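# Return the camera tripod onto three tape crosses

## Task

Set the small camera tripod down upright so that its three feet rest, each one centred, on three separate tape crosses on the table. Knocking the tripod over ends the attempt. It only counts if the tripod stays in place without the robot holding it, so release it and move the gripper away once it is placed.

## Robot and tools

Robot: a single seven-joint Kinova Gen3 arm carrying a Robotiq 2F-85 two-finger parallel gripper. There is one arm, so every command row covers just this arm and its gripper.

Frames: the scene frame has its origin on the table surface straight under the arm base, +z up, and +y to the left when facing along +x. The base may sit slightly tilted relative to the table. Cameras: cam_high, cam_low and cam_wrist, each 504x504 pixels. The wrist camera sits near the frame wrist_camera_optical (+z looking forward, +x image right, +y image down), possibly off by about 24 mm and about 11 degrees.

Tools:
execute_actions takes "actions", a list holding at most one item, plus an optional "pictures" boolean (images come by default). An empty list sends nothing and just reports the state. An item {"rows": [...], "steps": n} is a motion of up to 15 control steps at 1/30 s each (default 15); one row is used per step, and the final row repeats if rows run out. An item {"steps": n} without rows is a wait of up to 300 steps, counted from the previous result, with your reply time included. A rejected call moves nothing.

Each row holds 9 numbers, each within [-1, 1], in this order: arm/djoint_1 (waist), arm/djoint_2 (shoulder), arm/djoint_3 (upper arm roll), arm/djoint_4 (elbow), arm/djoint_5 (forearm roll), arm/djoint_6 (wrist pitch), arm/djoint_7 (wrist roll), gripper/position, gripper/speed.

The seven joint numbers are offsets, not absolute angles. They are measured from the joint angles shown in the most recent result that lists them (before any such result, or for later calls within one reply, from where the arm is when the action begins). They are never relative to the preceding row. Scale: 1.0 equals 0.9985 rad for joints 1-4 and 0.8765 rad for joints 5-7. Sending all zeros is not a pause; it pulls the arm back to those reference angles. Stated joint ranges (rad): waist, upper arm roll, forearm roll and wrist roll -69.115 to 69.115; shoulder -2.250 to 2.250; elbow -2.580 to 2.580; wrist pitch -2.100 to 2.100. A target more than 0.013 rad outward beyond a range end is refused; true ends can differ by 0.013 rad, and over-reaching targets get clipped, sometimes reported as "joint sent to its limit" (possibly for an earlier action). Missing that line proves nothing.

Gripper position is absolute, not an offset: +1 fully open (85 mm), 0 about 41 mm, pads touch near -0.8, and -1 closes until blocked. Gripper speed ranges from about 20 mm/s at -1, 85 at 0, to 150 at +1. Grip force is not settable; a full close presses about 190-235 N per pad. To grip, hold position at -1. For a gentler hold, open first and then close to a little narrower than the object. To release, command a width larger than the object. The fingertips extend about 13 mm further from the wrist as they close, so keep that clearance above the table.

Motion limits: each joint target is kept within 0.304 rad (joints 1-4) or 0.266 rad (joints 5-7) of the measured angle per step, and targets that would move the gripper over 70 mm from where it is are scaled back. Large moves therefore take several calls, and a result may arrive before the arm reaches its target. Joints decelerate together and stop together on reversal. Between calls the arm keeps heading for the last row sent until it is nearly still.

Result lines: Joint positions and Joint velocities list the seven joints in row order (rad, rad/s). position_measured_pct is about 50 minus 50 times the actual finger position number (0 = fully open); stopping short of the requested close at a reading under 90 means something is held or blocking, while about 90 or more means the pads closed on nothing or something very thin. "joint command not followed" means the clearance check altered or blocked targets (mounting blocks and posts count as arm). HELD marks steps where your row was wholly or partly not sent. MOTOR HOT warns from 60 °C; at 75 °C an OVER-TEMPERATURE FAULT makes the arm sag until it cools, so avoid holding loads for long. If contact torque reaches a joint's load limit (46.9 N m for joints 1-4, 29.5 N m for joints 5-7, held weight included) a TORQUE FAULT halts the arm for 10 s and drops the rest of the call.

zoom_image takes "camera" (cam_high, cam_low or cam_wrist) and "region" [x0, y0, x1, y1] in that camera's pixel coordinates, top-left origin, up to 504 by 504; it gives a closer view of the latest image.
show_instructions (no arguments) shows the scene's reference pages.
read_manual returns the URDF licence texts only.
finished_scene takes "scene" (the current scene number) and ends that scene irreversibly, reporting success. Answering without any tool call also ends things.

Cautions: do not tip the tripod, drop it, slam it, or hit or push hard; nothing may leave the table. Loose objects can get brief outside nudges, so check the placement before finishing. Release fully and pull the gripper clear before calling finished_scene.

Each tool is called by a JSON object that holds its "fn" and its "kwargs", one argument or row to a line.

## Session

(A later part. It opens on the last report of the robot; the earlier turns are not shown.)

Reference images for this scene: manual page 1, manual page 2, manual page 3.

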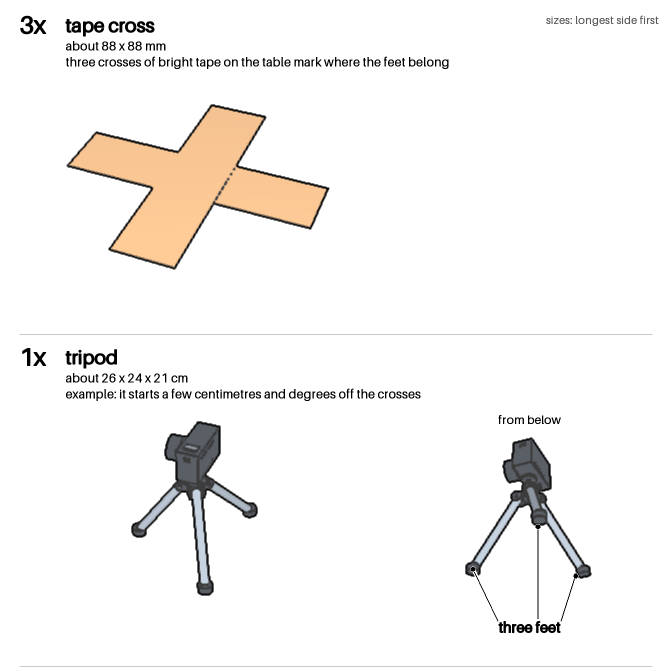

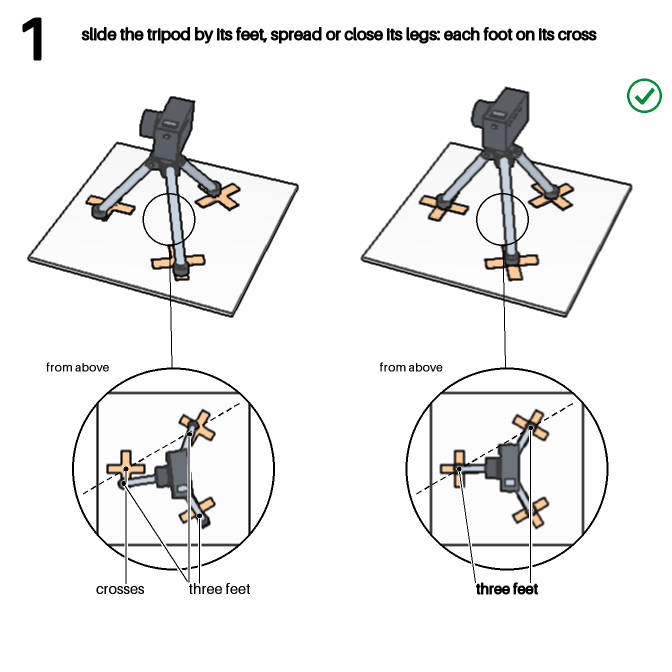

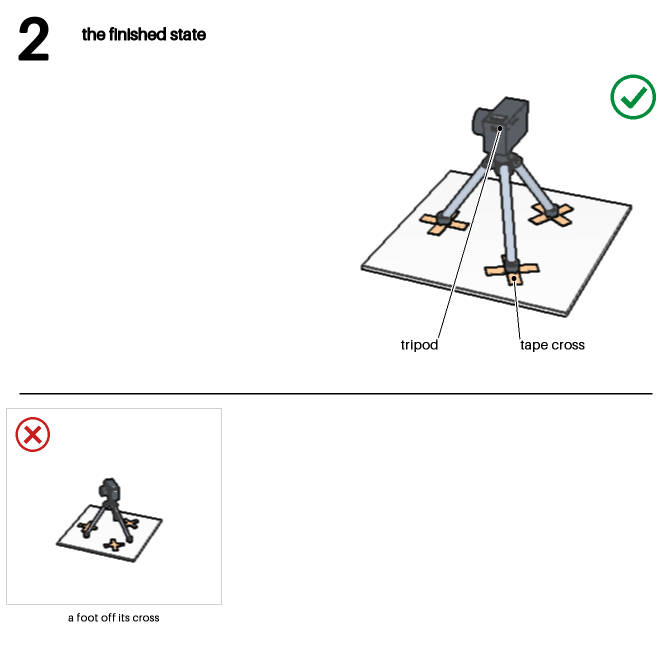

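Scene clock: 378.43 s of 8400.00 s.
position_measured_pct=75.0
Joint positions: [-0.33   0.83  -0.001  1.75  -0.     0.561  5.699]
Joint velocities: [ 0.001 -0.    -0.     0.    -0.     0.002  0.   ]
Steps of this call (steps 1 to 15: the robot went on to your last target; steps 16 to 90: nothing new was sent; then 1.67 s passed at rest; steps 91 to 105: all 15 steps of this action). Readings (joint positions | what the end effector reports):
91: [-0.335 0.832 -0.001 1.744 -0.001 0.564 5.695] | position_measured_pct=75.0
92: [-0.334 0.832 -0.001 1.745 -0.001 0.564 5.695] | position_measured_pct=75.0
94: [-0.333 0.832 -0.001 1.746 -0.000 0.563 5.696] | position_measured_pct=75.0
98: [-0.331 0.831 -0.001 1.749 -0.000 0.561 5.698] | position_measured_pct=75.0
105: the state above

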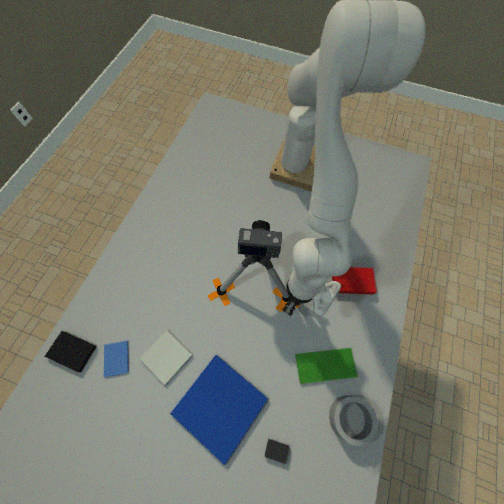

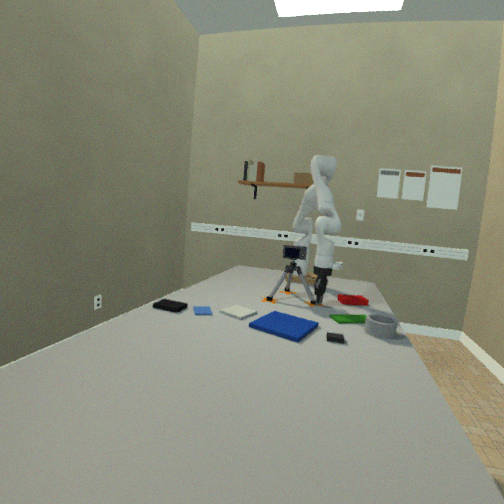

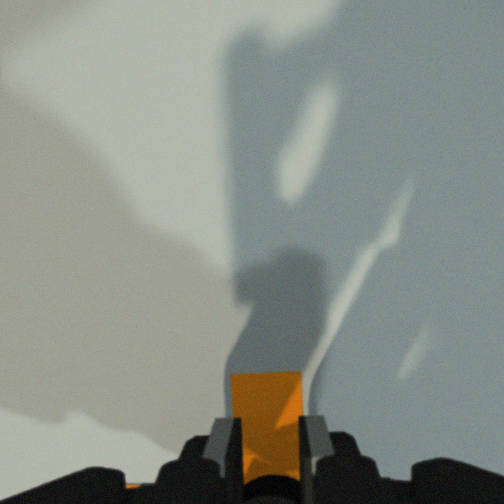

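{"fn": "execute_actions", "kwargs": {
  "actions": [
    {"rows": [[-0.0041,0.0017,0.001,-0.0047,0,0.0045,-0.0047,-0.5,0],[-0.0082,0.0033,0.001,-0.0094,0,0.0079,-0.0093,-0.5,0],[-0.0122,0.005,0.001,-0.0141,0,0.0114,-0.014,-0.5,0],[-0.0163,0.0066,0.001,-0.0188,0,0.0148,-0.0186,-0.5,0],[-0.0204,0.0083,0.001,-0.0235,0,0.0183,-0.0233,-0.5,0],[-0.0204,0.0083,0.001,-0.0235,0,0.0183,-0.0233,-0.5,0],[-0.0315,-0.0086,0.001,-0.0117,0,0.024,0.0426,-0.5,0],[-0.0426,-0.0255,0.001,0.0001,0,0.0298,0.1085,-0.5,0],[-0.0537,-0.0423,0.001,0.0119,0,0.0355,0.1745,-0.5,0],[-0.0648,-0.0592,0.001,0.0237,0,0.0413,0.2404,-0.5,0],[-0.0758,-0.0761,0.001,0.0355,0,0.047,0.3063,-0.5,0],[-0.0869,-0.093,0.001,0.0473,0,0.0528,0.3722,-0.5,0],[-0.098,-0.1098,0.001,0.0591,0,0.0585,0.4382,-0.5,0],[-0.1091,-0.1267,0.001,0.0709,0,0.0643,0.5041,-0.5,0],[-0.1202,-0.1436,0.001,0.0827,0,0.07,0.57,-0.5,0]], "steps": 15}
  ],
  "pictures": false
}}

{"fn": "execute_actions", "kwargs": {
  "actions": [
    {"steps": 15}
  ],
  "pictures": false
}}

Scene clock: 411.77 s of 8400.00 s.
position_measured_pct=75.0
Joint positions: [-0.401  0.762  0.     1.778 -0.     0.6    5.93 ]
Joint velocities: [-0.25  -0.386  0.001  0.275  0.     0.114  1.215]
Steps of this call (steps 1 to 15: the robot went on to your last target; steps 16 to 90: nothing new was sent; then 29.83 s passed at rest; steps 91 to 105: all 15 steps of this action). Readings (joint positions | what the end effector reports):
91: [-0.331 0.831 -0.001 1.749 -0.000 0.561 5.699] | position_measured_pct=75.0
92: [-0.334 0.832 -0.000 1.746 -0.000 0.563 5.697] | position_measured_pct=75.0
94: [-0.340 0.835 0.000 1.739 -0.000 0.569 5.690] | position_measured_pct=75.0
98: [-0.354 0.835 0.000 1.729 -0.000 0.578 5.687] | position_measured_pct=75.0
105: the state above

Scene clock: 412.27 s of 8400.00 s.
position_measured_pct=75.0
Joint positions: [-0.449  0.688 -0.     1.832 -0.     0.622  6.199]
Joint velocities: [-0.004 -0.006  0.     0.001  0.    -0.001 -0.001]
Steps of this call (steps 1 to 15: the robot went on to your last target). Readings (joint positions | what the end effector reports):
1: [-0.410 0.749 0.000 1.787 -0.000 0.603 5.971] | position_measured_pct=75.0
2: [-0.417 0.737 -0.000 1.796 -0.000 0.607 6.012] | position_measured_pct=75.0
4: [-0.432 0.716 -0.000 1.812 -0.000 0.614 6.093] | position_measured_pct=75.0
8: [-0.447 0.691 -0.001 1.831 -0.001 0.622 6.196] | position_measured_pct=75.0
15: the state above

{"fn": "execute_actions", "kwargs": {
  "actions": [
    {"rows": [[0,-0.0062,0,0.0206,0,-0.0164,0.04,-0.5,0],[0,-0.0124,0,0.0412,0,-0.0329,0.08,-0.5,0],[0,-0.0186,0,0.0618,0,-0.0493,0.12,-0.5,0],[0,-0.0248,0,0.0824,0,-0.0658,0.16,-0.5,0],[0,-0.031,0,0.103,0,-0.0822,0.2,-0.5,0],[0,-0.0371,0,0.1236,0,-0.0987,0.24,-0.5,0],[0,-0.0433,0,0.1442,0,-0.1151,0.28,-0.5,0],[0,-0.0495,0,0.1649,0,-0.1315,0.32,-0.5,0],[0,-0.0557,0,0.1855,0,-0.148,0.36,-0.5,0],[0,-0.0619,0,0.2061,0,-0.1644,0.4,-0.5,0],[0,-0.0681,0,0.2267,0,-0.1809,0.44,-0.5,0],[0,-0.0743,0,0.2473,0,-0.1973,0.48,-0.5,0],[0,-0.0805,0,0.2679,0,-0.2138,0.52,-0.5,0],[0,-0.0867,0,0.2885,0,-0.2302,0.56,-0.5,0],[0,-0.0929,0,0.3091,0,-0.2467,0.6,-0.5,0]], "steps": 15}
  ],
  "pictures": false
}}

{"fn": "execute_actions", "kwargs": {
  "actions": [
    {"steps": 12}
  ],
  "pictures": false
}}

Scene clock: 419.90 s of 8400.00 s.
position_measured_pct=75.0
Joint positions: [-0.449  0.614 -0.     2.076 -0.     0.451  6.615]
Joint velocities: [-0.    -0.183  0.001  0.611 -0.    -0.43   1.042]
Steps of this call (steps 1 to 15: the robot went on to your last target; steps 16 to 90: nothing new was sent; then 4.13 s passed at rest; steps 91 to 105: all 15 steps of this action). Readings (joint positions | what the end effector reports):
91: [-0.450 0.687 -0.000 1.833 -0.000 0.622 6.200] | position_measured_pct=75.0
92: [-0.450 0.685 -0.000 1.837 -0.000 0.618 6.207] | position_measured_pct=75.0
94: [-0.450 0.676 -0.000 1.862 -0.000 0.601 6.249] | position_measured_pct=75.0
98: [-0.450 0.655 -0.000 1.936 -0.000 0.550 6.375] | position_measured_pct=75.0
105: the state above

Scene clock: 420.30 s of 8400.00 s.
position_measured_pct=75.0
Joint positions: [-0.449  0.595 -0.     2.141 -0.     0.406  6.725]
Joint velocities: [-0.001 -0.003  0.     0.001  0.    -0.001  0.001]
Steps of this call (steps 1 to 12: the robot went on to your last target). Readings (joint positions | what the end effector reports):
1: [-0.449 0.608 -0.000 2.096 -0.000 0.437 6.649] | position_measured_pct=75.0
2: [-0.449 0.603 -0.000 2.114 -0.000 0.425 6.680] | position_measured_pct=75.0
4: [-0.449 0.598 -0.000 2.136 -0.000 0.410 6.718] | position_measured_pct=75.0
8: [-0.449 0.596 -0.000 2.140 -0.000 0.406 6.725] | position_measured_pct=75.0
12: the state above

{"fn": "execute_actions", "kwargs": {
  "actions": [
    {"rows": [[0,-0.0062,0,0.0206,0,-0.0164,0.04,-0.5,0],[0,-0.0124,0,0.0412,0,-0.0329,0.08,-0.5,0],[0,-0.0186,0,0.0618,0,-0.0493,0.12,-0.5,0],[0,-0.0248,0,0.0824,0,-0.0658,0.16,-0.5,0],[0,-0.031,0,0.103,0,-0.0822,0.2,-0.5,0],[0,-0.0371,0,0.1236,0,-0.0987,0.24,-0.5,0],[0,-0.0433,0,0.1442,0,-0.1151,0.28,-0.5,0],[0,-0.0495,0,0.1649,0,-0.1315,0.32,-0.5,0],[0,-0.0557,0,0.1855,0,-0.148,0.36,-0.5,0],[0,-0.0619,0,0.2061,0,-0.1644,0.4,-0.5,0],[0,-0.0681,0,0.2267,0,-0.1809,0.44,-0.5,0],[0,-0.0743,0,0.2473,0,-0.1973,0.48,-0.5,0],[0,-0.0805,0,0.2679,0,-0.2138,0.52,-0.5,0],[0,-0.0867,0,0.2885,0,-0.2302,0.56,-0.5,0],[0,-0.0927,0,0.3088,0,-0.2468,0.6,-0.5,0]], "steps": 15}
  ],
  "pictures": false
}}

{"fn": "execute_actions", "kwargs": {
  "actions": [
    {"steps": 12}
  ]
}}

Scene clock: 426.43 s of 8400.00 s.
position_measured_pct=75.0
Joint positions: [-0.449  0.522 -0.     2.385 -0.     0.235  7.141]
Joint velocities: [ 0.    -0.182  0.     0.611 -0.    -0.429  1.042]
Steps of this call (steps 1 to 30: the robot went on to your last target; steps 31 to 90: nothing new was sent; then 2.63 s passed at rest; steps 91 to 105: all 15 steps of this action). Readings (joint positions | what the end effector reports):
91: [-0.449 0.595 -0.000 2.141 -0.000 0.405 6.726] | position_measured_pct=75.0
92: [-0.450 0.593 -0.000 2.146 -0.000 0.402 6.733] | position_measured_pct=75.0
94: [-0.450 0.584 -0.000 2.171 -0.000 0.384 6.774] | position_measured_pct=75.0
98: [-0.450 0.563 -0.000 2.244 -0.000 0.333 6.901] | position_measured_pct=75.0
105: the state above

Scene clock: 426.83 s of 8400.00 s.
position_measured_pct=75.0
Joint positions: [-0.449  0.503 -0.     2.449 -0.     0.19   7.251]
Joint velocities: [-0.    -0.004  0.     0.001  0.     0.001 -0.001]
Steps of this call (steps 1 to 12: the robot went on to your last target). Readings (joint positions | what the end effector reports):
1: [-0.449 0.516 -0.000 2.405 -0.000 0.221 7.175] | position_measured_pct=75.0
2: [-0.449 0.511 -0.000 2.423 -0.000 0.209 7.206] | position_measured_pct=75.0
4: [-0.449 0.506 -0.000 2.444 -0.000 0.194 7.244] | position_measured_pct=75.0
8: [-0.449 0.504 -0.000 2.449 -0.000 0.190 7.251] | position_measured_pct=75.0
12: the state above

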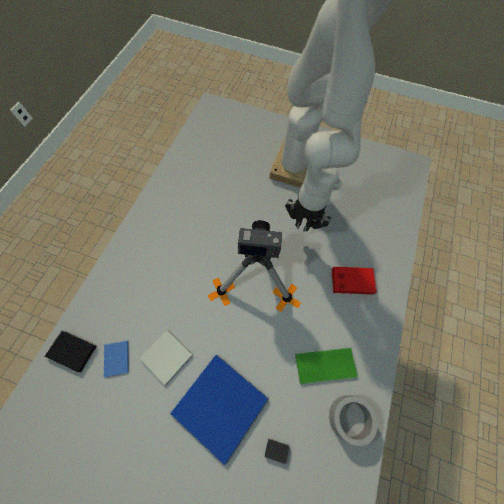

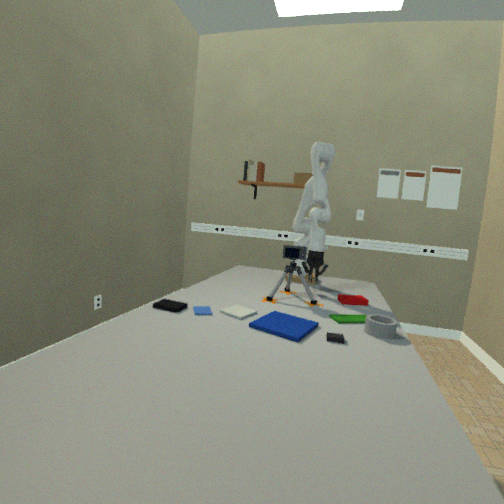

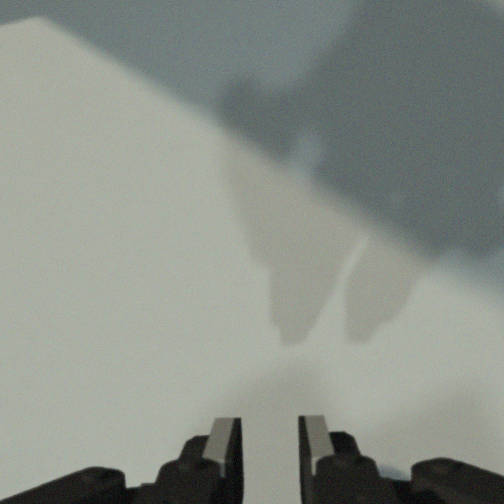

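{"fn": "execute_actions", "kwargs": {
  "actions": [
    {"rows": [[0.0168,0,0,0,0,0,0.0354,-0.5,0],[0.0336,0,0,0,0,0,0.0707,-0.5,0],[0.0504,0,0,0,0,0,0.1061,-0.5,0],[0.0672,0,0,0,0,0,0.1414,-0.5,0],[0.084,0,0,0,0,0,0.1768,-0.5,0],[0.1008,0,0,0,0,0,0.2121,-0.5,0],[0.1176,0,0,0,0,0,0.2475,-0.5,0],[0.1345,0,0,0,0,0,0.2828,-0.5,0],[0.1513,0,0,0,0,0,0.3182,-0.5,0],[0.1681,0,0,0,0,0,0.3535,-0.5,0],[0.1849,0,0,0,0,0,0.3889,-0.5,0],[0.2017,0,0,0,0,0,0.4242,-0.5,0],[0.2185,0,0,0,0,0,0.4596,-0.5,0],[0.2353,0,0,0,0,0,0.4949,-0.5,0],[0.2521,0,0,0,0,0,0.5303,-0.5,0]], "steps": 15}
  ],
  "pictures": false
}}

{"fn": "execute_actions", "kwargs": {
  "actions": [
    {"steps": 12}
  ]
}}

Scene clock: 433.87 s of 8400.00 s.
position_measured_pct=75.0
Joint positions: [-0.245  0.503 -0.     2.449 -0.     0.19   7.628]
Joint velocities: [ 0.497 -0.     0.    -0.     0.     0.001  0.924]
Steps of this call (steps 1 to 30: the robot went on to your last target; steps 31 to 90: nothing new was sent; then 3.53 s passed at rest; steps 91 to 105: all 15 steps of this action). Readings (joint positions | what the end effector reports):
91: [-0.448 0.503 -0.000 2.449 -0.000 0.190 7.252] | position_measured_pct=75.0
92: [-0.442 0.503 -0.001 2.449 -0.001 0.190 7.259] | position_measured_pct=75.0
94: [-0.416 0.503 -0.001 2.449 -0.000 0.190 7.301] | position_measured_pct=75.0
98: [-0.358 0.503 -0.000 2.449 -0.000 0.190 7.414] | position_measured_pct=75.0
105: the state above

Scene clock: 434.27 s of 8400.00 s.
position_measured_pct=75.0
Joint positions: [-0.199  0.503 -0.     2.449 -0.     0.19   7.716]
Joint velocities: [ 0.008  0.    -0.001  0.    -0.    -0.001 -0.001]
Steps of this call (steps 1 to 12: the robot went on to your last target). Readings (joint positions | what the end effector reports):
1: [-0.229 0.503 -0.000 2.449 -0.000 0.190 7.659] | position_measured_pct=75.0
2: [-0.216 0.503 0.000 2.449 -0.000 0.190 7.685] | position_measured_pct=75.0
4: [-0.205 0.503 0.001 2.449 -0.000 0.190 7.713] | position_measured_pct=75.0
8: [-0.201 0.503 -0.000 2.449 -0.000 0.190 7.716] | position_measured_pct=75.0
12: the state above

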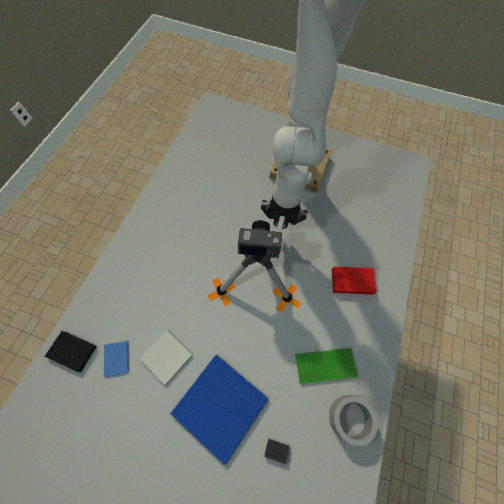

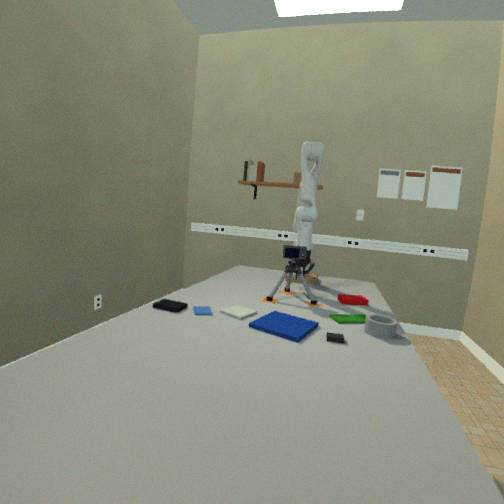

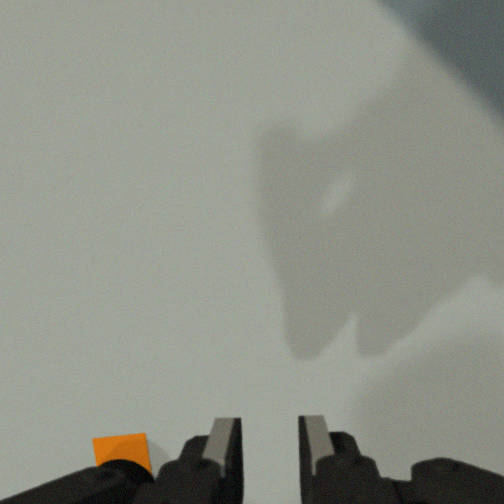

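{"fn": "execute_actions", "kwargs": {
  "actions": [
    {"rows": [[0.0169,0.0049,0,0.0008,0,-0.0066,0.0353,-0.5,0],[0.0338,0.0099,0,0.0016,0,-0.0132,0.0707,-0.5,0],[0.0508,0.0148,0,0.0025,0,-0.0197,0.106,-0.5,0],[0.0677,0.0197,0,0.0033,0,-0.0263,0.1414,-0.5,0],[0.0846,0.0246,0,0.0041,0,-0.0329,0.1767,-0.5,0],[0.1015,0.0296,0,0.0049,0,-0.0395,0.212,-0.5,0],[0.1184,0.0345,0,0.0057,0,-0.0461,0.2474,-0.5,0],[0.1354,0.0394,0,0.0066,0,-0.0526,0.2827,-0.5,0],[0.1523,0.0443,0,0.0074,0,-0.0592,0.3181,-0.5,0],[0.1692,0.0493,0,0.0082,0,-0.0658,0.3534,-0.5,0],[0.1861,0.0542,0,0.009,0,-0.0724,0.3887,-0.5,0],[0.203,0.0591,0,0.0098,0,-0.079,0.4241,-0.5,0],[0.22,0.064,0,0.0107,0,-0.0855,0.4594,-0.5,0],[0.2369,0.069,0,0.0115,0,-0.0921,0.4948,-0.5,0],[0.2538,0.0739,0,0.0123,0,-0.0987,0.5301,-0.5,0]], "steps": 15}
  ],
  "pictures": false
}}

{"fn": "execute_actions", "kwargs": {
  "actions": [
    {"steps": 20}
  ]
}}

Scene clock: 442.70 s of 8400.00 s.
position_measured_pct=75.0
Joint positions: [ 0.007  0.563 -0.     2.459 -0.     0.119  8.093]
Joint velocities: [ 0.5    0.146  0.001  0.024  0.    -0.171  0.924]
Steps of this call (steps 1 to 30: the robot went on to your last target; steps 31 to 90: nothing new was sent; then 4.93 s passed at rest; steps 91 to 105: all 15 steps of this action). Readings (joint positions | what the end effector reports):
91: [-0.197 0.503 -0.000 2.449 -0.000 0.189 7.717] | position_measured_pct=75.0
92: [-0.190 0.505 -0.001 2.449 -0.001 0.188 7.725] | position_measured_pct=75.0
94: [-0.165 0.513 -0.001 2.450 -0.000 0.180 7.766] | position_measured_pct=75.0
98: [-0.107 0.530 -0.000 2.453 -0.000 0.159 7.879] | position_measured_pct=75.0
105: the state above

Scene clock: 443.37 s of 8400.00 s.
position_measured_pct=75.0
Joint positions: [ 0.055  0.577 -0.     2.461 -0.     0.103  8.18 ]
Joint velocities: [ 0.  0.  0. -0.  0. -0.  0.]
Steps of this call (steps 1 to 20: the robot went on to your last target). Readings (joint positions | what the end effector reports):
1: [0.024 0.568 -0.000 2.460 -0.000 0.114 8.123] | position_measured_pct=75.0
2: [0.036 0.572 0.000 2.460 -0.000 0.109 8.149] | position_measured_pct=75.0
4: [0.047 0.575 0.001 2.461 -0.000 0.104 8.177] | position_measured_pct=75.0
8: [0.052 0.576 -0.000 2.461 -0.000 0.103 8.180] | position_measured_pct=75.0
20: the state above

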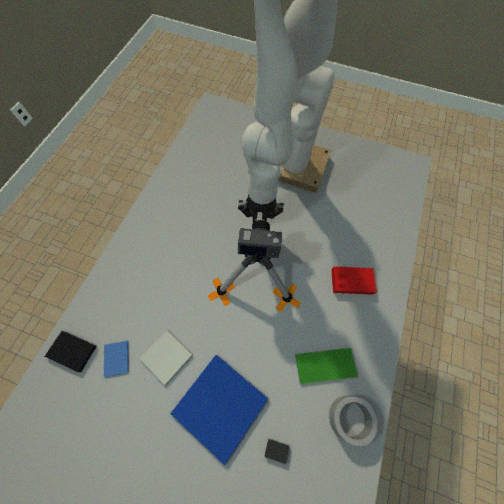

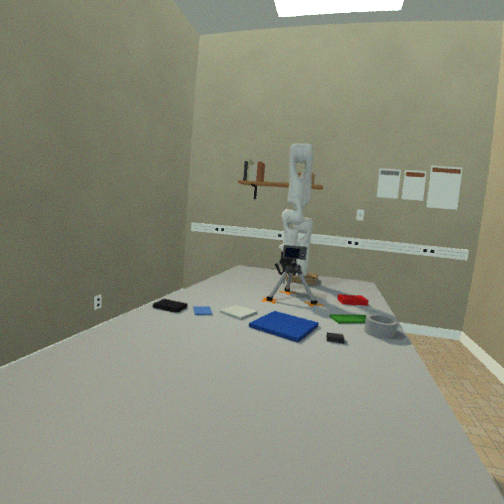

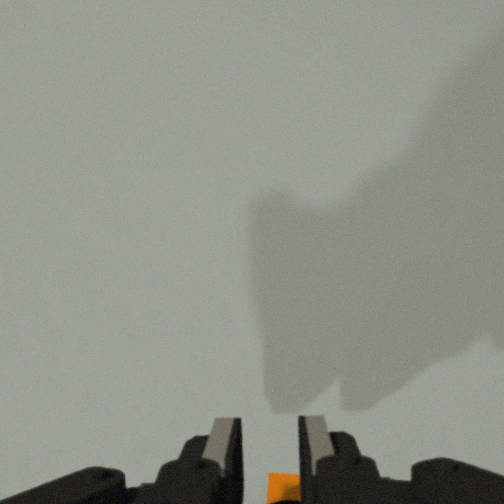

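{"fn": "zoom_image", "kwargs": {
  "camera": "cam_wrist",
  "region": [200, 424, 340, 504]
}}

Region (200, 424, 340, 504) of cam_wrist's 504x504 image, scaled by 3.600; it fills the top 288 rows of this view, and the rest is white.

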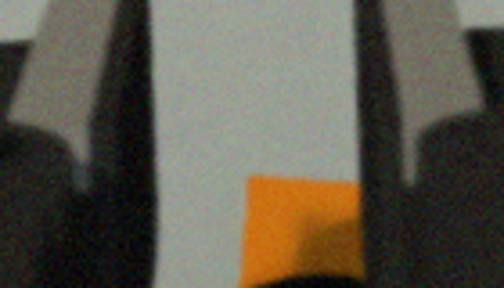

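{"fn": "execute_actions", "kwargs": {
  "actions": [
    {"rows": [[-0.0034,0.0061,0,-0.0009,0,-0.006,-0.0038,-0.5,0],[-0.0068,0.0123,0,-0.0018,0,-0.012,-0.0076,-0.5,0],[-0.0102,0.0184,0,-0.0027,0,-0.018,-0.0114,-0.5,0],[-0.0136,0.0246,0,-0.0036,0,-0.024,-0.0152,-0.5,0],[-0.017,0.0307,0,-0.0045,0,-0.03,-0.019,-0.5,0],[-0.0203,0.0368,0,-0.0053,0,-0.0359,-0.0229,-0.5,0],[-0.0237,0.043,0,-0.0062,0,-0.0419,-0.0267,-0.5,0],[-0.0271,0.0491,0,-0.0071,0,-0.0479,-0.0305,-0.5,0],[-0.0305,0.0553,0,-0.008,0,-0.0539,-0.0343,-0.5,0],[-0.0339,0.0614,0,-0.0089,0,-0.0599,-0.0381,-0.5,0]], "steps": 15}
  ],
  "pictures": false
}}

{"fn": "execute_actions", "kwargs": {
  "actions": [
    {"steps": 8}
  ]
}}

Scene clock: 481.73 s of 8400.00 s.
position_measured_pct=75.0
Joint positions: [ 0.022  0.636 -0.     2.452 -0.     0.051  8.147]
Joint velocities: [-0.009  0.014  0.001  0.001 -0.    -0.    -0.001]
Steps of this call (steps 1 to 15: the robot went on to your last target; steps 16 to 90: nothing new was sent; then 34.87 s passed at rest; steps 91 to 105: all 15 steps of this action). Readings (joint positions | what the end effector reports):
91: [0.054 0.578 -0.000 2.461 -0.000 0.103 8.180] | position_measured_pct=75.0
92: [0.052 0.582 0.000 2.461 -0.000 0.100 8.178] | position_measured_pct=75.0
94: [0.046 0.592 0.000 2.459 -0.000 0.092 8.173] | position_measured_pct=75.0
98: [0.034 0.615 -0.000 2.456 -0.000 0.071 8.160] | position_measured_pct=75.0
105: the state above

Scene clock: 482.00 s of 8400.00 s.
position_measured_pct=75.0
Joint positions: [ 0.021  0.638 -0.     2.452 -0.     0.051  8.147]
Joint velocities: [-0.001  0.001  0.     0.     0.     0.002  0.001]
Steps of this call (steps 1 to 8: the robot went on to your last target). Readings (joint positions | what the end effector reports):
1: [0.022 0.637 -0.000 2.452 -0.000 0.051 8.147] | position_measured_pct=75.0
2: [0.021 0.637 -0.000 2.452 -0.000 0.051 8.147] | position_measured_pct=75.0
4: [0.021 0.638 -0.000 2.452 -0.000 0.051 8.147] | position_measured_pct=75.0
8: the state above

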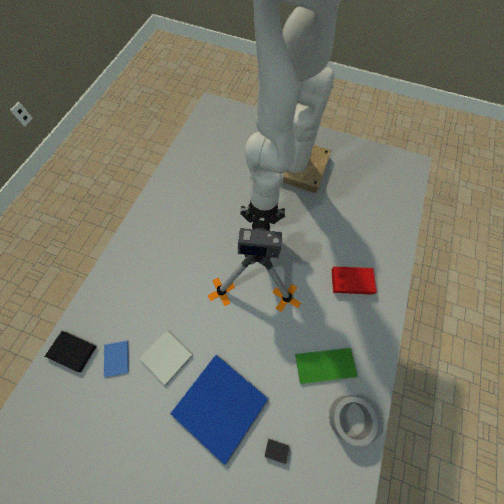

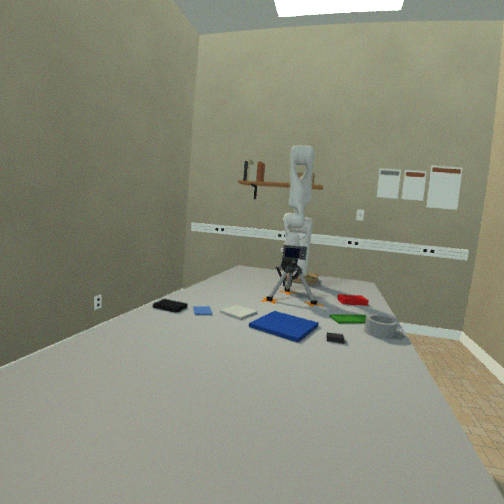

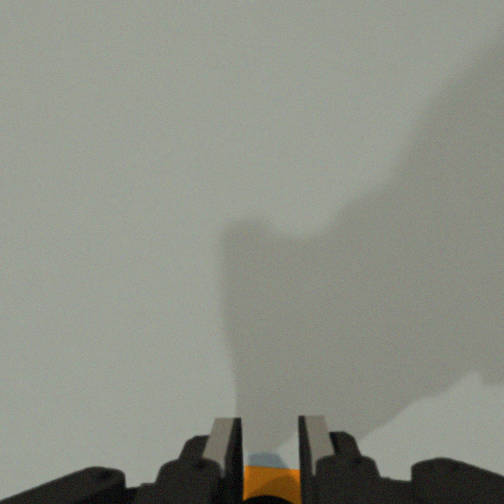

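{"fn": "zoom_image", "kwargs": {
  "camera": "cam_wrist",
  "region": [200, 424, 340, 504]
}}

Region (200, 424, 340, 504) of cam_wrist's 504x504 image, scaled by 3.600; it fills the top 288 rows of this view, and the rest is white.

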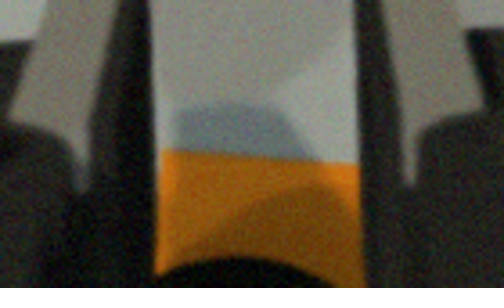

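{"fn": "execute_actions", "kwargs": {
  "actions": [
    {"rows": [[0,0,0,0,0,0,0,0.2,1]], "steps": 12}
  ]
}}

Scene clock: 500.40 s of 8400.00 s.
position_measured_pct=40.5
Joint positions: [ 0.021  0.638 -0.     2.452 -0.     0.051  8.147]
Joint velocities: [ 0.     0.    -0.     0.    -0.    -0.001 -0.001]
Steps of this call (steps 1 to 15: the robot went on to your last target; steps 16 to 90: nothing new was sent; then 15.00 s passed at rest; steps 91 to 102: all 12 steps of this action). Readings (joint positions | what the end effector reports):
91: [0.021 0.638 -0.000 2.452 -0.000 0.051 8.147] | position_measured_pct=75.0
92: [0.021 0.638 -0.000 2.452 -0.000 0.051 8.147] | position_measured_pct=74.2
94: [0.021 0.638 -0.000 2.452 -0.000 0.051 8.147] | position_measured_pct=67.1
98: [0.021 0.638 -0.000 2.452 -0.000 0.051 8.147] | position_measured_pct=47.6
102: the state above

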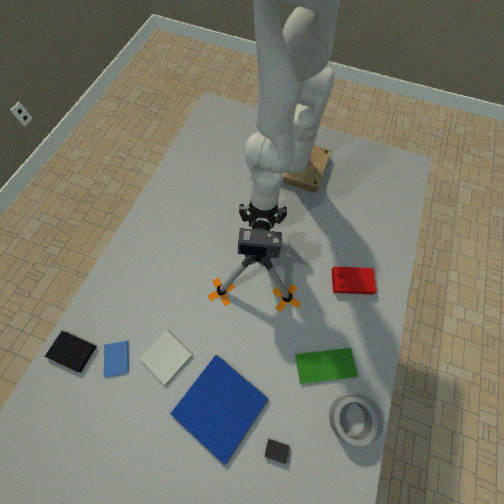

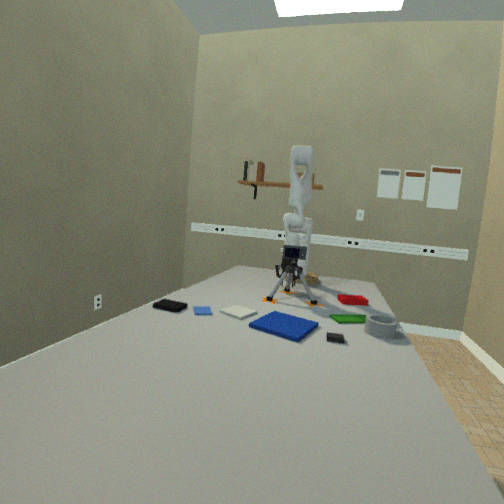

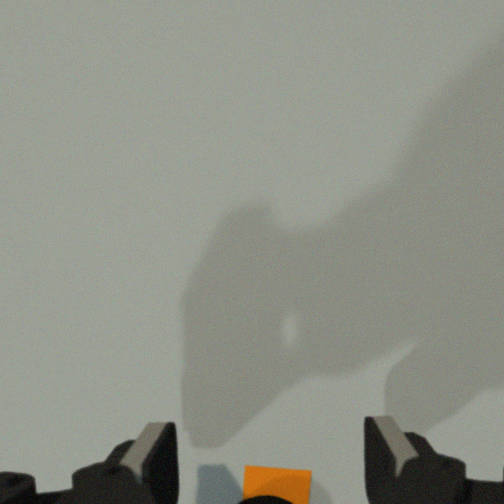

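{"fn": "zoom_image", "kwargs": {
  "camera": "cam_wrist",
  "region": [200, 424, 340, 504]
}}

Region (200, 424, 340, 504) of cam_wrist's 504x504 image, scaled by 3.600; it fills the top 288 rows of this view, and the rest is white.

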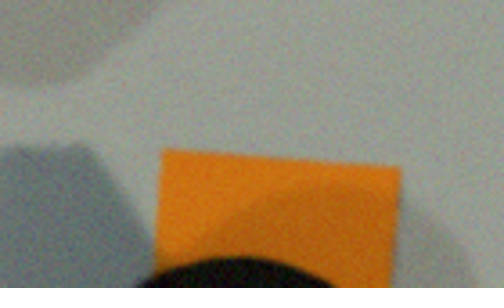

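{"fn": "execute_actions", "kwargs": {
  "actions": [
    {"rows": [[0.0007,0.0023,0,-0.0001,0,-0.0025,0.0008,-0.5,1],[0.0014,0.0045,0,-0.0002,0,-0.0049,0.0016,-0.5,1],[0.0022,0.0068,0,-0.0003,0,-0.0074,0.0025,-0.5,1],[0.0029,0.009,0,-0.0004,0,-0.0098,0.0033,-0.5,1],[0.0036,0.0113,0,-0.0005,0,-0.0123,0.0041,-0.5,1],[0.0043,0.0135,0,-0.0005,0,-0.0148,0.0049,-0.5,1],[0.005,0.0158,0,-0.0006,0,-0.0172,0.0057,-0.5,1],[0.0058,0.018,0,-0.0007,0,-0.0197,0.0066,-0.5,1],[0.0065,0.0203,0,-0.0008,0,-0.0221,0.0074,-0.5,1],[0.0072,0.0225,0,-0.0009,0,-0.0246,0.0082,-0.5,1]], "steps": 15}
  ],
  "pictures": false
}}

{"fn": "execute_actions", "kwargs": {
  "actions": [
    {"steps": 6}
  ]
}}

Scene clock: 514.53 s of 8400.00 s.
position_measured_pct=75.0
Joint positions: [ 0.028  0.66  -0.     2.451 -0.     0.029  8.154]
Joint velocities: [ 0.002  0.005  0.     0.     0.    -0.     0.   ]
Steps of this call (steps 1 to 15: the robot went on to your last target; steps 16 to 90: nothing new was sent; then 10.63 s passed at rest; steps 91 to 105: all 15 steps of this action). Readings (joint positions | what the end effector reports):
91: [0.021 0.639 -0.000 2.452 -0.000 0.050 8.147] | position_measured_pct=40.1
92: [0.022 0.640 -0.000 2.452 -0.000 0.049 8.147] | position_measured_pct=40.9
94: [0.023 0.644 -0.000 2.452 -0.000 0.045 8.149] | position_measured_pct=47.6
98: [0.026 0.653 -0.000 2.452 -0.000 0.037 8.151] | position_measured_pct=67.5
105: the state above

Scene clock: 514.73 s of 8400.00 s.
position_measured_pct=75.0
Joint positions: [ 0.028  0.66  -0.     2.452 -0.     0.029  8.154]
Joint velocities: [ 0.001  0.001 -0.    -0.001  0.    -0.002  0.001]
Steps of this call (steps 1 to 6: the robot went on to your last target). Readings (joint positions | what the end effector reports):
1: [0.028 0.660 -0.000 2.451 -0.000 0.029 8.154] | position_measured_pct=75.0
2: [0.028 0.660 -0.000 2.452 -0.000 0.029 8.154] | position_measured_pct=75.0
4: [0.028 0.660 -0.000 2.452 -0.000 0.029 8.154] | position_measured_pct=75.0
6: the state above

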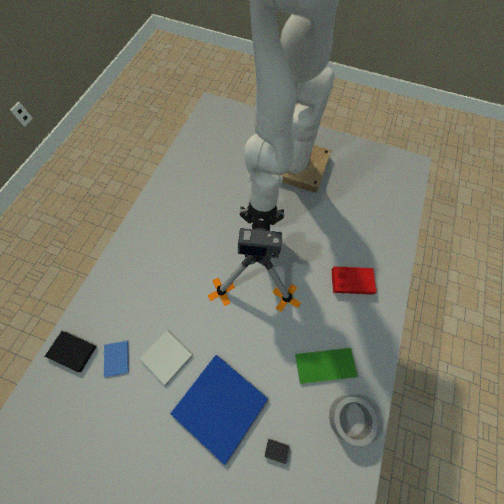

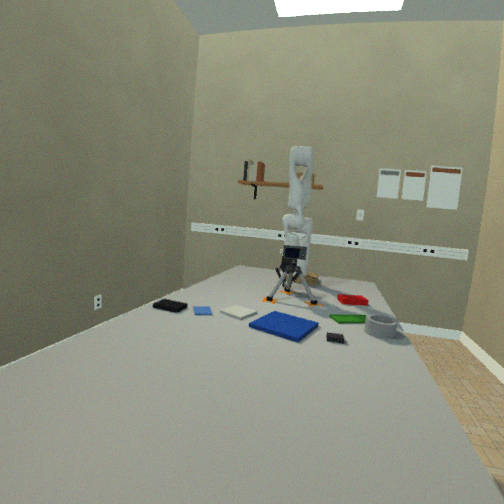

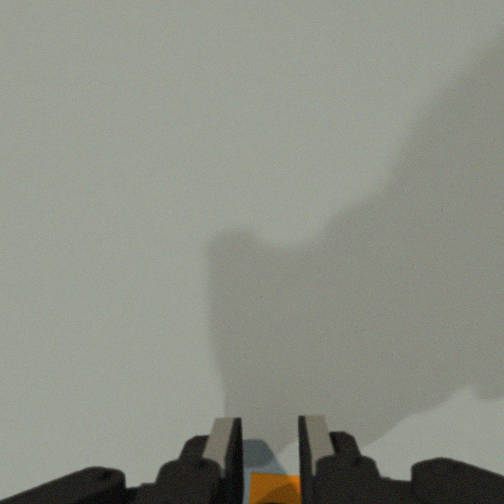

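{"fn": "execute_actions", "kwargs": {
  "actions": [
    {"rows": [[-0.0007,0.0001,0,-0.002,0,0.0021,-0.0008,-0.5,0],[-0.0014,0.0002,0,-0.0039,0,0.0043,-0.0016,-0.5,0],[-0.0021,0.0003,0,-0.0059,0,0.0064,-0.0024,-0.5,0],[-0.0029,0.0004,0,-0.0079,0,0.0085,-0.0033,-0.5,0],[-0.0036,0.0005,0,-0.0099,0,0.0107,-0.0041,-0.5,0],[-0.0043,0.0006,0,-0.0118,0,0.0128,-0.0049,-0.5,0],[-0.005,0.0007,0,-0.0138,0,0.0149,-0.0057,-0.5,0],[-0.0057,0.0008,0,-0.0158,0,0.0171,-0.0065,-0.5,0],[-0.0064,0.0009,0,-0.0178,0,0.0192,-0.0073,-0.5,0],[-0.0071,0.001,0,-0.0197,0,0.0213,-0.0081,-0.5,0],[-0.0078,0.0011,0,-0.0217,0,0.0235,-0.0089,-0.5,0],[-0.0086,0.0012,0,-0.0237,0,0.0256,-0.0098,-0.5,0],[-0.0093,0.0013,0,-0.0257,0,0.0277,-0.0106,-0.5,0],[-0.01,0.0014,0,-0.0276,0,0.0299,-0.0114,-0.5,0],[-0.0107,0.0015,0,-0.0296,0,0.032,-0.0122,-0.5,0]], "steps": 15}
  ],
  "pictures": false
}}

{"fn": "execute_actions", "kwargs": {
  "actions": [
    {"steps": 8}
  ]
}}

Scene clock: 538.17 s of 8400.00 s.
position_measured_pct=75.0
Joint positions: [ 0.018  0.662 -0.     2.425 -0.     0.054  8.144]
Joint velocities: [-0.02   0.005  0.002 -0.052 -0.     0.068 -0.019]
Steps of this call (steps 1 to 15: the robot went on to your last target; steps 16 to 90: nothing new was sent; then 19.93 s passed at rest; steps 91 to 105: all 15 steps of this action). Readings (joint positions | what the end effector reports):
91: [0.028 0.660 -0.000 2.451 -0.000 0.029 8.154] | position_measured_pct=75.0
92: [0.027 0.661 -0.000 2.450 -0.000 0.031 8.154] | position_measured_pct=75.0
94: [0.026 0.661 -0.000 2.447 -0.000 0.034 8.152] | position_measured_pct=75.0
98: [0.023 0.661 -0.000 2.439 -0.000 0.041 8.149] | position_measured_pct=75.0
105: the state above

Scene clock: 538.43 s of 8400.00 s.
position_measured_pct=75.0
Joint positions: [ 0.018  0.662  0.     2.423 -0.     0.058  8.143]
Joint velocities: [-0.001  0.    -0.    -0.     0.     0.002  0.001]
Steps of this call (steps 1 to 8: the robot went on to your last target). Readings (joint positions | what the end effector reports):
1: [0.018 0.662 -0.000 2.424 -0.000 0.057 8.144] | position_measured_pct=75.0
2: [0.018 0.662 0.000 2.423 -0.000 0.058 8.143] | position_measured_pct=75.0
4: [0.018 0.662 0.000 2.423 -0.000 0.058 8.143] | position_measured_pct=75.0
8: the state above

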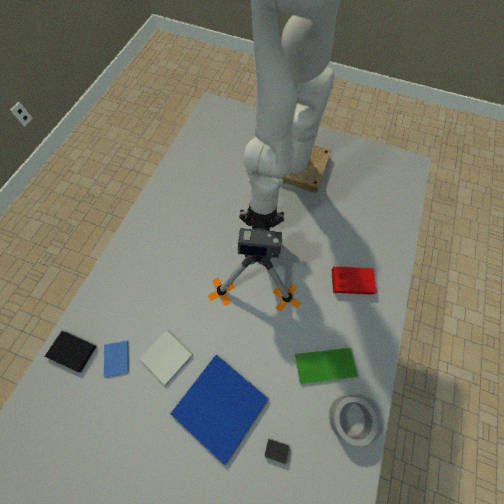

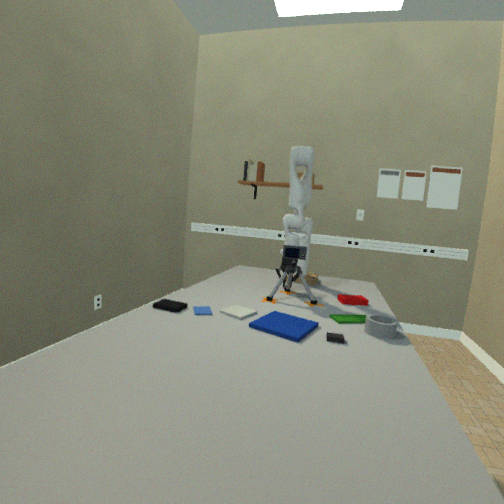

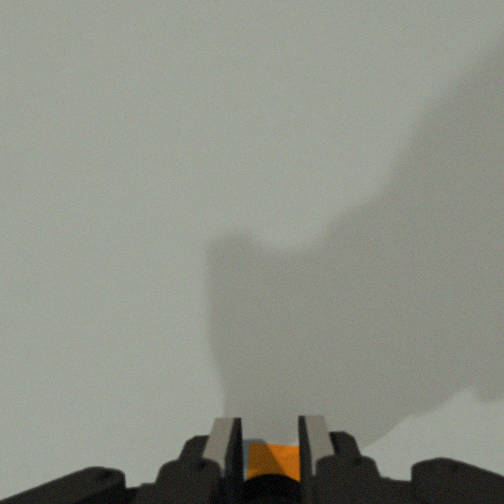

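{"fn": "execute_actions", "kwargs": {
  "actions": [
    {"rows": [[-0.0005,0.0002,0,-0.003,0,0.0015,-0.0006,-0.5,0],[-0.0011,0.0003,0,-0.0051,0,0.0037,-0.0012,-0.5,0],[-0.0016,0.0005,0,-0.0071,0,0.0058,-0.0018,-0.5,0],[-0.0022,0.0006,0,-0.0091,0,0.0079,-0.0024,-0.5,0],[-0.0027,0.0008,0,-0.0111,0,0.0101,-0.003,-0.5,0],[-0.0033,0.001,0,-0.0132,0,0.0122,-0.0036,-0.5,0],[-0.0038,0.0011,0,-0.0152,0,0.0143,-0.0042,-0.5,0],[-0.0044,0.0013,0,-0.0172,0,0.0165,-0.0047,-0.5,0],[-0.0049,0.0014,0,-0.0192,0,0.0186,-0.0053,-0.5,0],[-0.0055,0.0016,0,-0.0213,0,0.0207,-0.0059,-0.5,0],[-0.006,0.0018,0,-0.0233,0,0.0229,-0.0065,-0.5,0],[-0.0066,0.0019,0,-0.0253,0,0.025,-0.0071,-0.5,0],[-0.0071,0.0021,0,-0.0273,0,0.0271,-0.0077,-0.5,0],[-0.0077,0.0022,0,-0.0294,0,0.0293,-0.0083,-0.5,0],[-0.0082,0.0024,0,-0.0314,0,0.0314,-0.0089,-0.5,0]], "steps": 15}
  ],
  "pictures": false
}}

{"fn": "execute_actions", "kwargs": {
  "actions": [
    {"steps": 8}
  ]
}}

Scene clock: 550.00 s of 8400.00 s.
position_measured_pct=75.0
Joint positions: [ 0.012  0.665  0.002  2.401 -0.     0.088  8.136]
Joint velocities: [-0.018  0.005 -0.006 -0.076 -0.     0.037 -0.016]
Steps of this call (steps 1 to 15: the robot went on to your last target; steps 16 to 90: nothing new was sent; then 8.07 s passed at rest; steps 91 to 105: all 15 steps of this action). Readings (joint positions | what the end effector reports):
91: [0.018 0.662 0.000 2.423 -0.000 0.058 8.143] | position_measured_pct=75.0
92: [0.017 0.663 0.000 2.422 -0.000 0.060 8.143] | position_measured_pct=75.0
94: [0.017 0.663 0.001 2.419 -0.000 0.064 8.142] | position_measured_pct=75.0
98: [0.015 0.664 0.001 2.413 -0.000 0.073 8.140] | position_measured_pct=75.0
105: the state above

Scene clock: 550.27 s of 8400.00 s.
position_measured_pct=75.0
Joint positions: [ 0.01   0.666  0.     2.394 -0.     0.087  8.135]
Joint velocities: [-0.002  0.001 -0.001 -0.005  0.    -0.003  0.001]
Steps of this call (steps 1 to 8: the robot went on to your last target). Readings (joint positions | what the end effector reports):
1: [0.011 0.666 0.002 2.399 -0.000 0.089 8.136] | position_measured_pct=75.0
2: [0.011 0.666 0.001 2.397 -0.000 0.089 8.136] | position_measured_pct=75.0
4: [0.011 0.666 0.001 2.395 -0.000 0.088 8.135] | position_measured_pct=75.0
8: the state above

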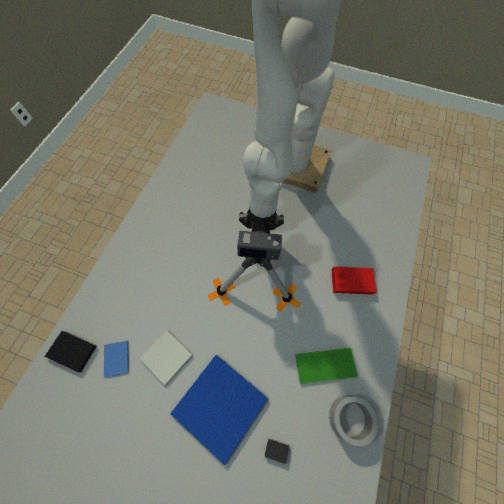

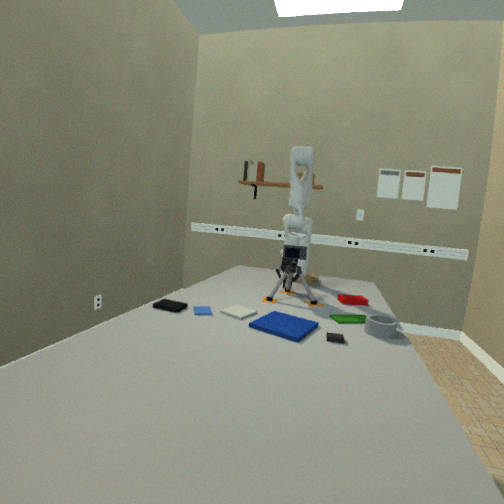

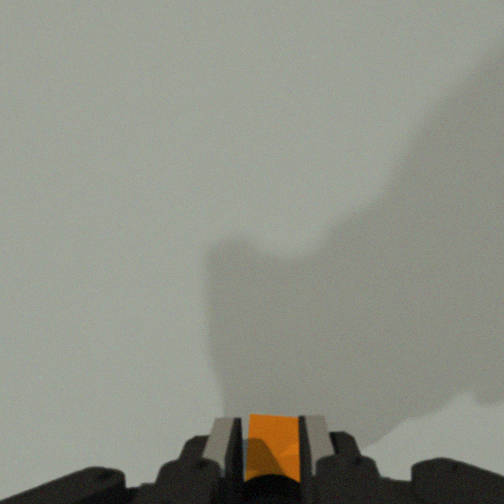

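{"fn": "execute_actions", "kwargs": {
  "actions": [
    {"rows": [[-0.001,-0.0013,0,-0.0044,0,0.0003,-0.0007,-0.5,0],[-0.0017,-0.0011,0,-0.0064,0,0.0024,-0.0014,-0.5,0],[-0.0023,-0.0009,0,-0.0084,0,0.0044,-0.0021,-0.5,0],[-0.0029,-0.0006,0,-0.0103,0,0.0064,-0.0027,-0.5,0],[-0.0035,-0.0004,0,-0.0123,0,0.0084,-0.0034,-0.5,0],[-0.0042,-0.0002,0,-0.0143,0,0.0105,-0.0041,-0.5,0],[-0.0048,0,0,-0.0163,0,0.0125,-0.0048,-0.5,0],[-0.0054,0.0002,0,-0.0183,0,0.0145,-0.0055,-0.5,0],[-0.006,0.0004,0,-0.0203,0,0.0165,-0.0062,-0.5,0],[-0.0067,0.0006,0,-0.0223,0,0.0186,-0.0069,-0.5,0],[-0.0073,0.0008,0,-0.0243,0,0.0206,-0.0076,-0.5,0],[-0.0079,0.0011,0,-0.0262,0,0.0226,-0.0082,-0.5,0],[-0.0085,0.0013,0,-0.0282,0,0.0246,-0.0089,-0.5,0],[-0.0092,0.0015,0,-0.0302,0,0.0267,-0.0096,-0.5,0],[-0.0098,0.0017,0,-0.0322,0,0.0287,-0.0103,-0.5,0]], "steps": 15}
  ],
  "pictures": false
}}

{"fn": "execute_actions", "kwargs": {
  "actions": [
    {"steps": 12}
  ]
}}

Scene clock: 563.67 s of 8400.00 s.
position_measured_pct=75.0
Joint positions: [ 0.002  0.668  0.001  2.366 -0.     0.111  8.127]
Joint velocities: [-0.018  0.006  0.001 -0.059  0.     0.054 -0.019]
Steps of this call (steps 1 to 15: the robot went on to your last target; steps 16 to 90: nothing new was sent; then 9.90 s passed at rest; steps 91 to 105: all 15 steps of this action). Readings (joint positions | what the end effector reports):
91: [0.010 0.666 0.001 2.393 -0.000 0.087 8.135] | position_measured_pct=75.0
92: [0.009 0.666 0.001 2.392 -0.000 0.089 8.135] | position_measured_pct=75.0
94: [0.008 0.666 0.001 2.388 -0.000 0.092 8.134] | position_measured_pct=75.0
98: [0.006 0.667 0.001 2.380 -0.000 0.098 8.132] | position_measured_pct=75.0
105: the state above

Scene clock: 564.07 s of 8400.00 s.
position_measured_pct=75.0
Joint positions: [ 0.001  0.669  0.001  2.363 -0.     0.113  8.126]
Joint velocities: [ 0.    -0.     0.001  0.    -0.    -0.001 -0.   ]
Steps of this call (steps 1 to 12: the robot went on to your last target). Readings (joint positions | what the end effector reports):
1: [0.001 0.668 0.001 2.364 -0.000 0.112 8.127] | position_measured_pct=75.0
2: [0.001 0.668 0.001 2.364 -0.000 0.113 8.127] | position_measured_pct=75.0
4: [0.001 0.668 0.001 2.363 -0.000 0.113 8.126] | position_measured_pct=75.0
8: [0.001 0.669 0.001 2.363 -0.000 0.113 8.126] | position_measured_pct=75.0
12: the state above

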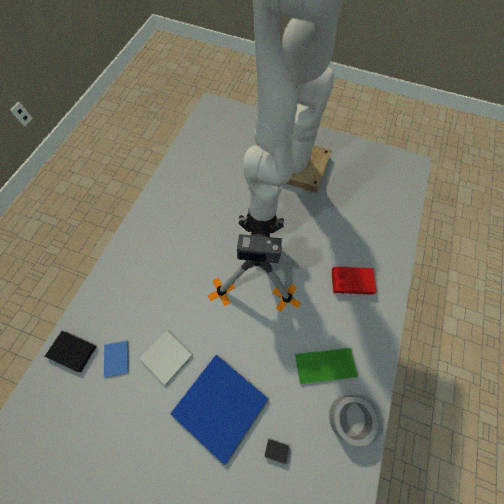

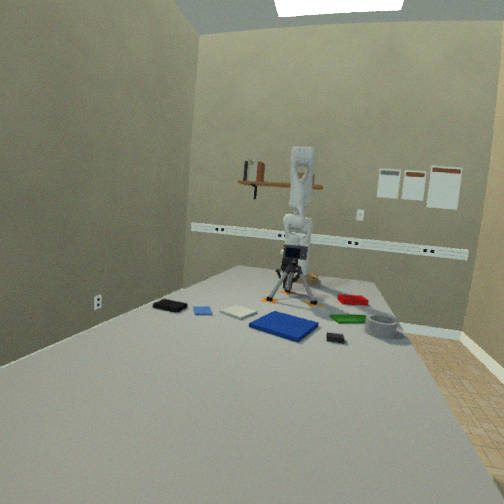

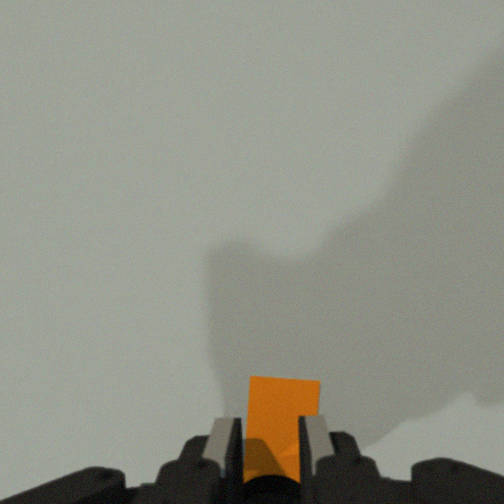

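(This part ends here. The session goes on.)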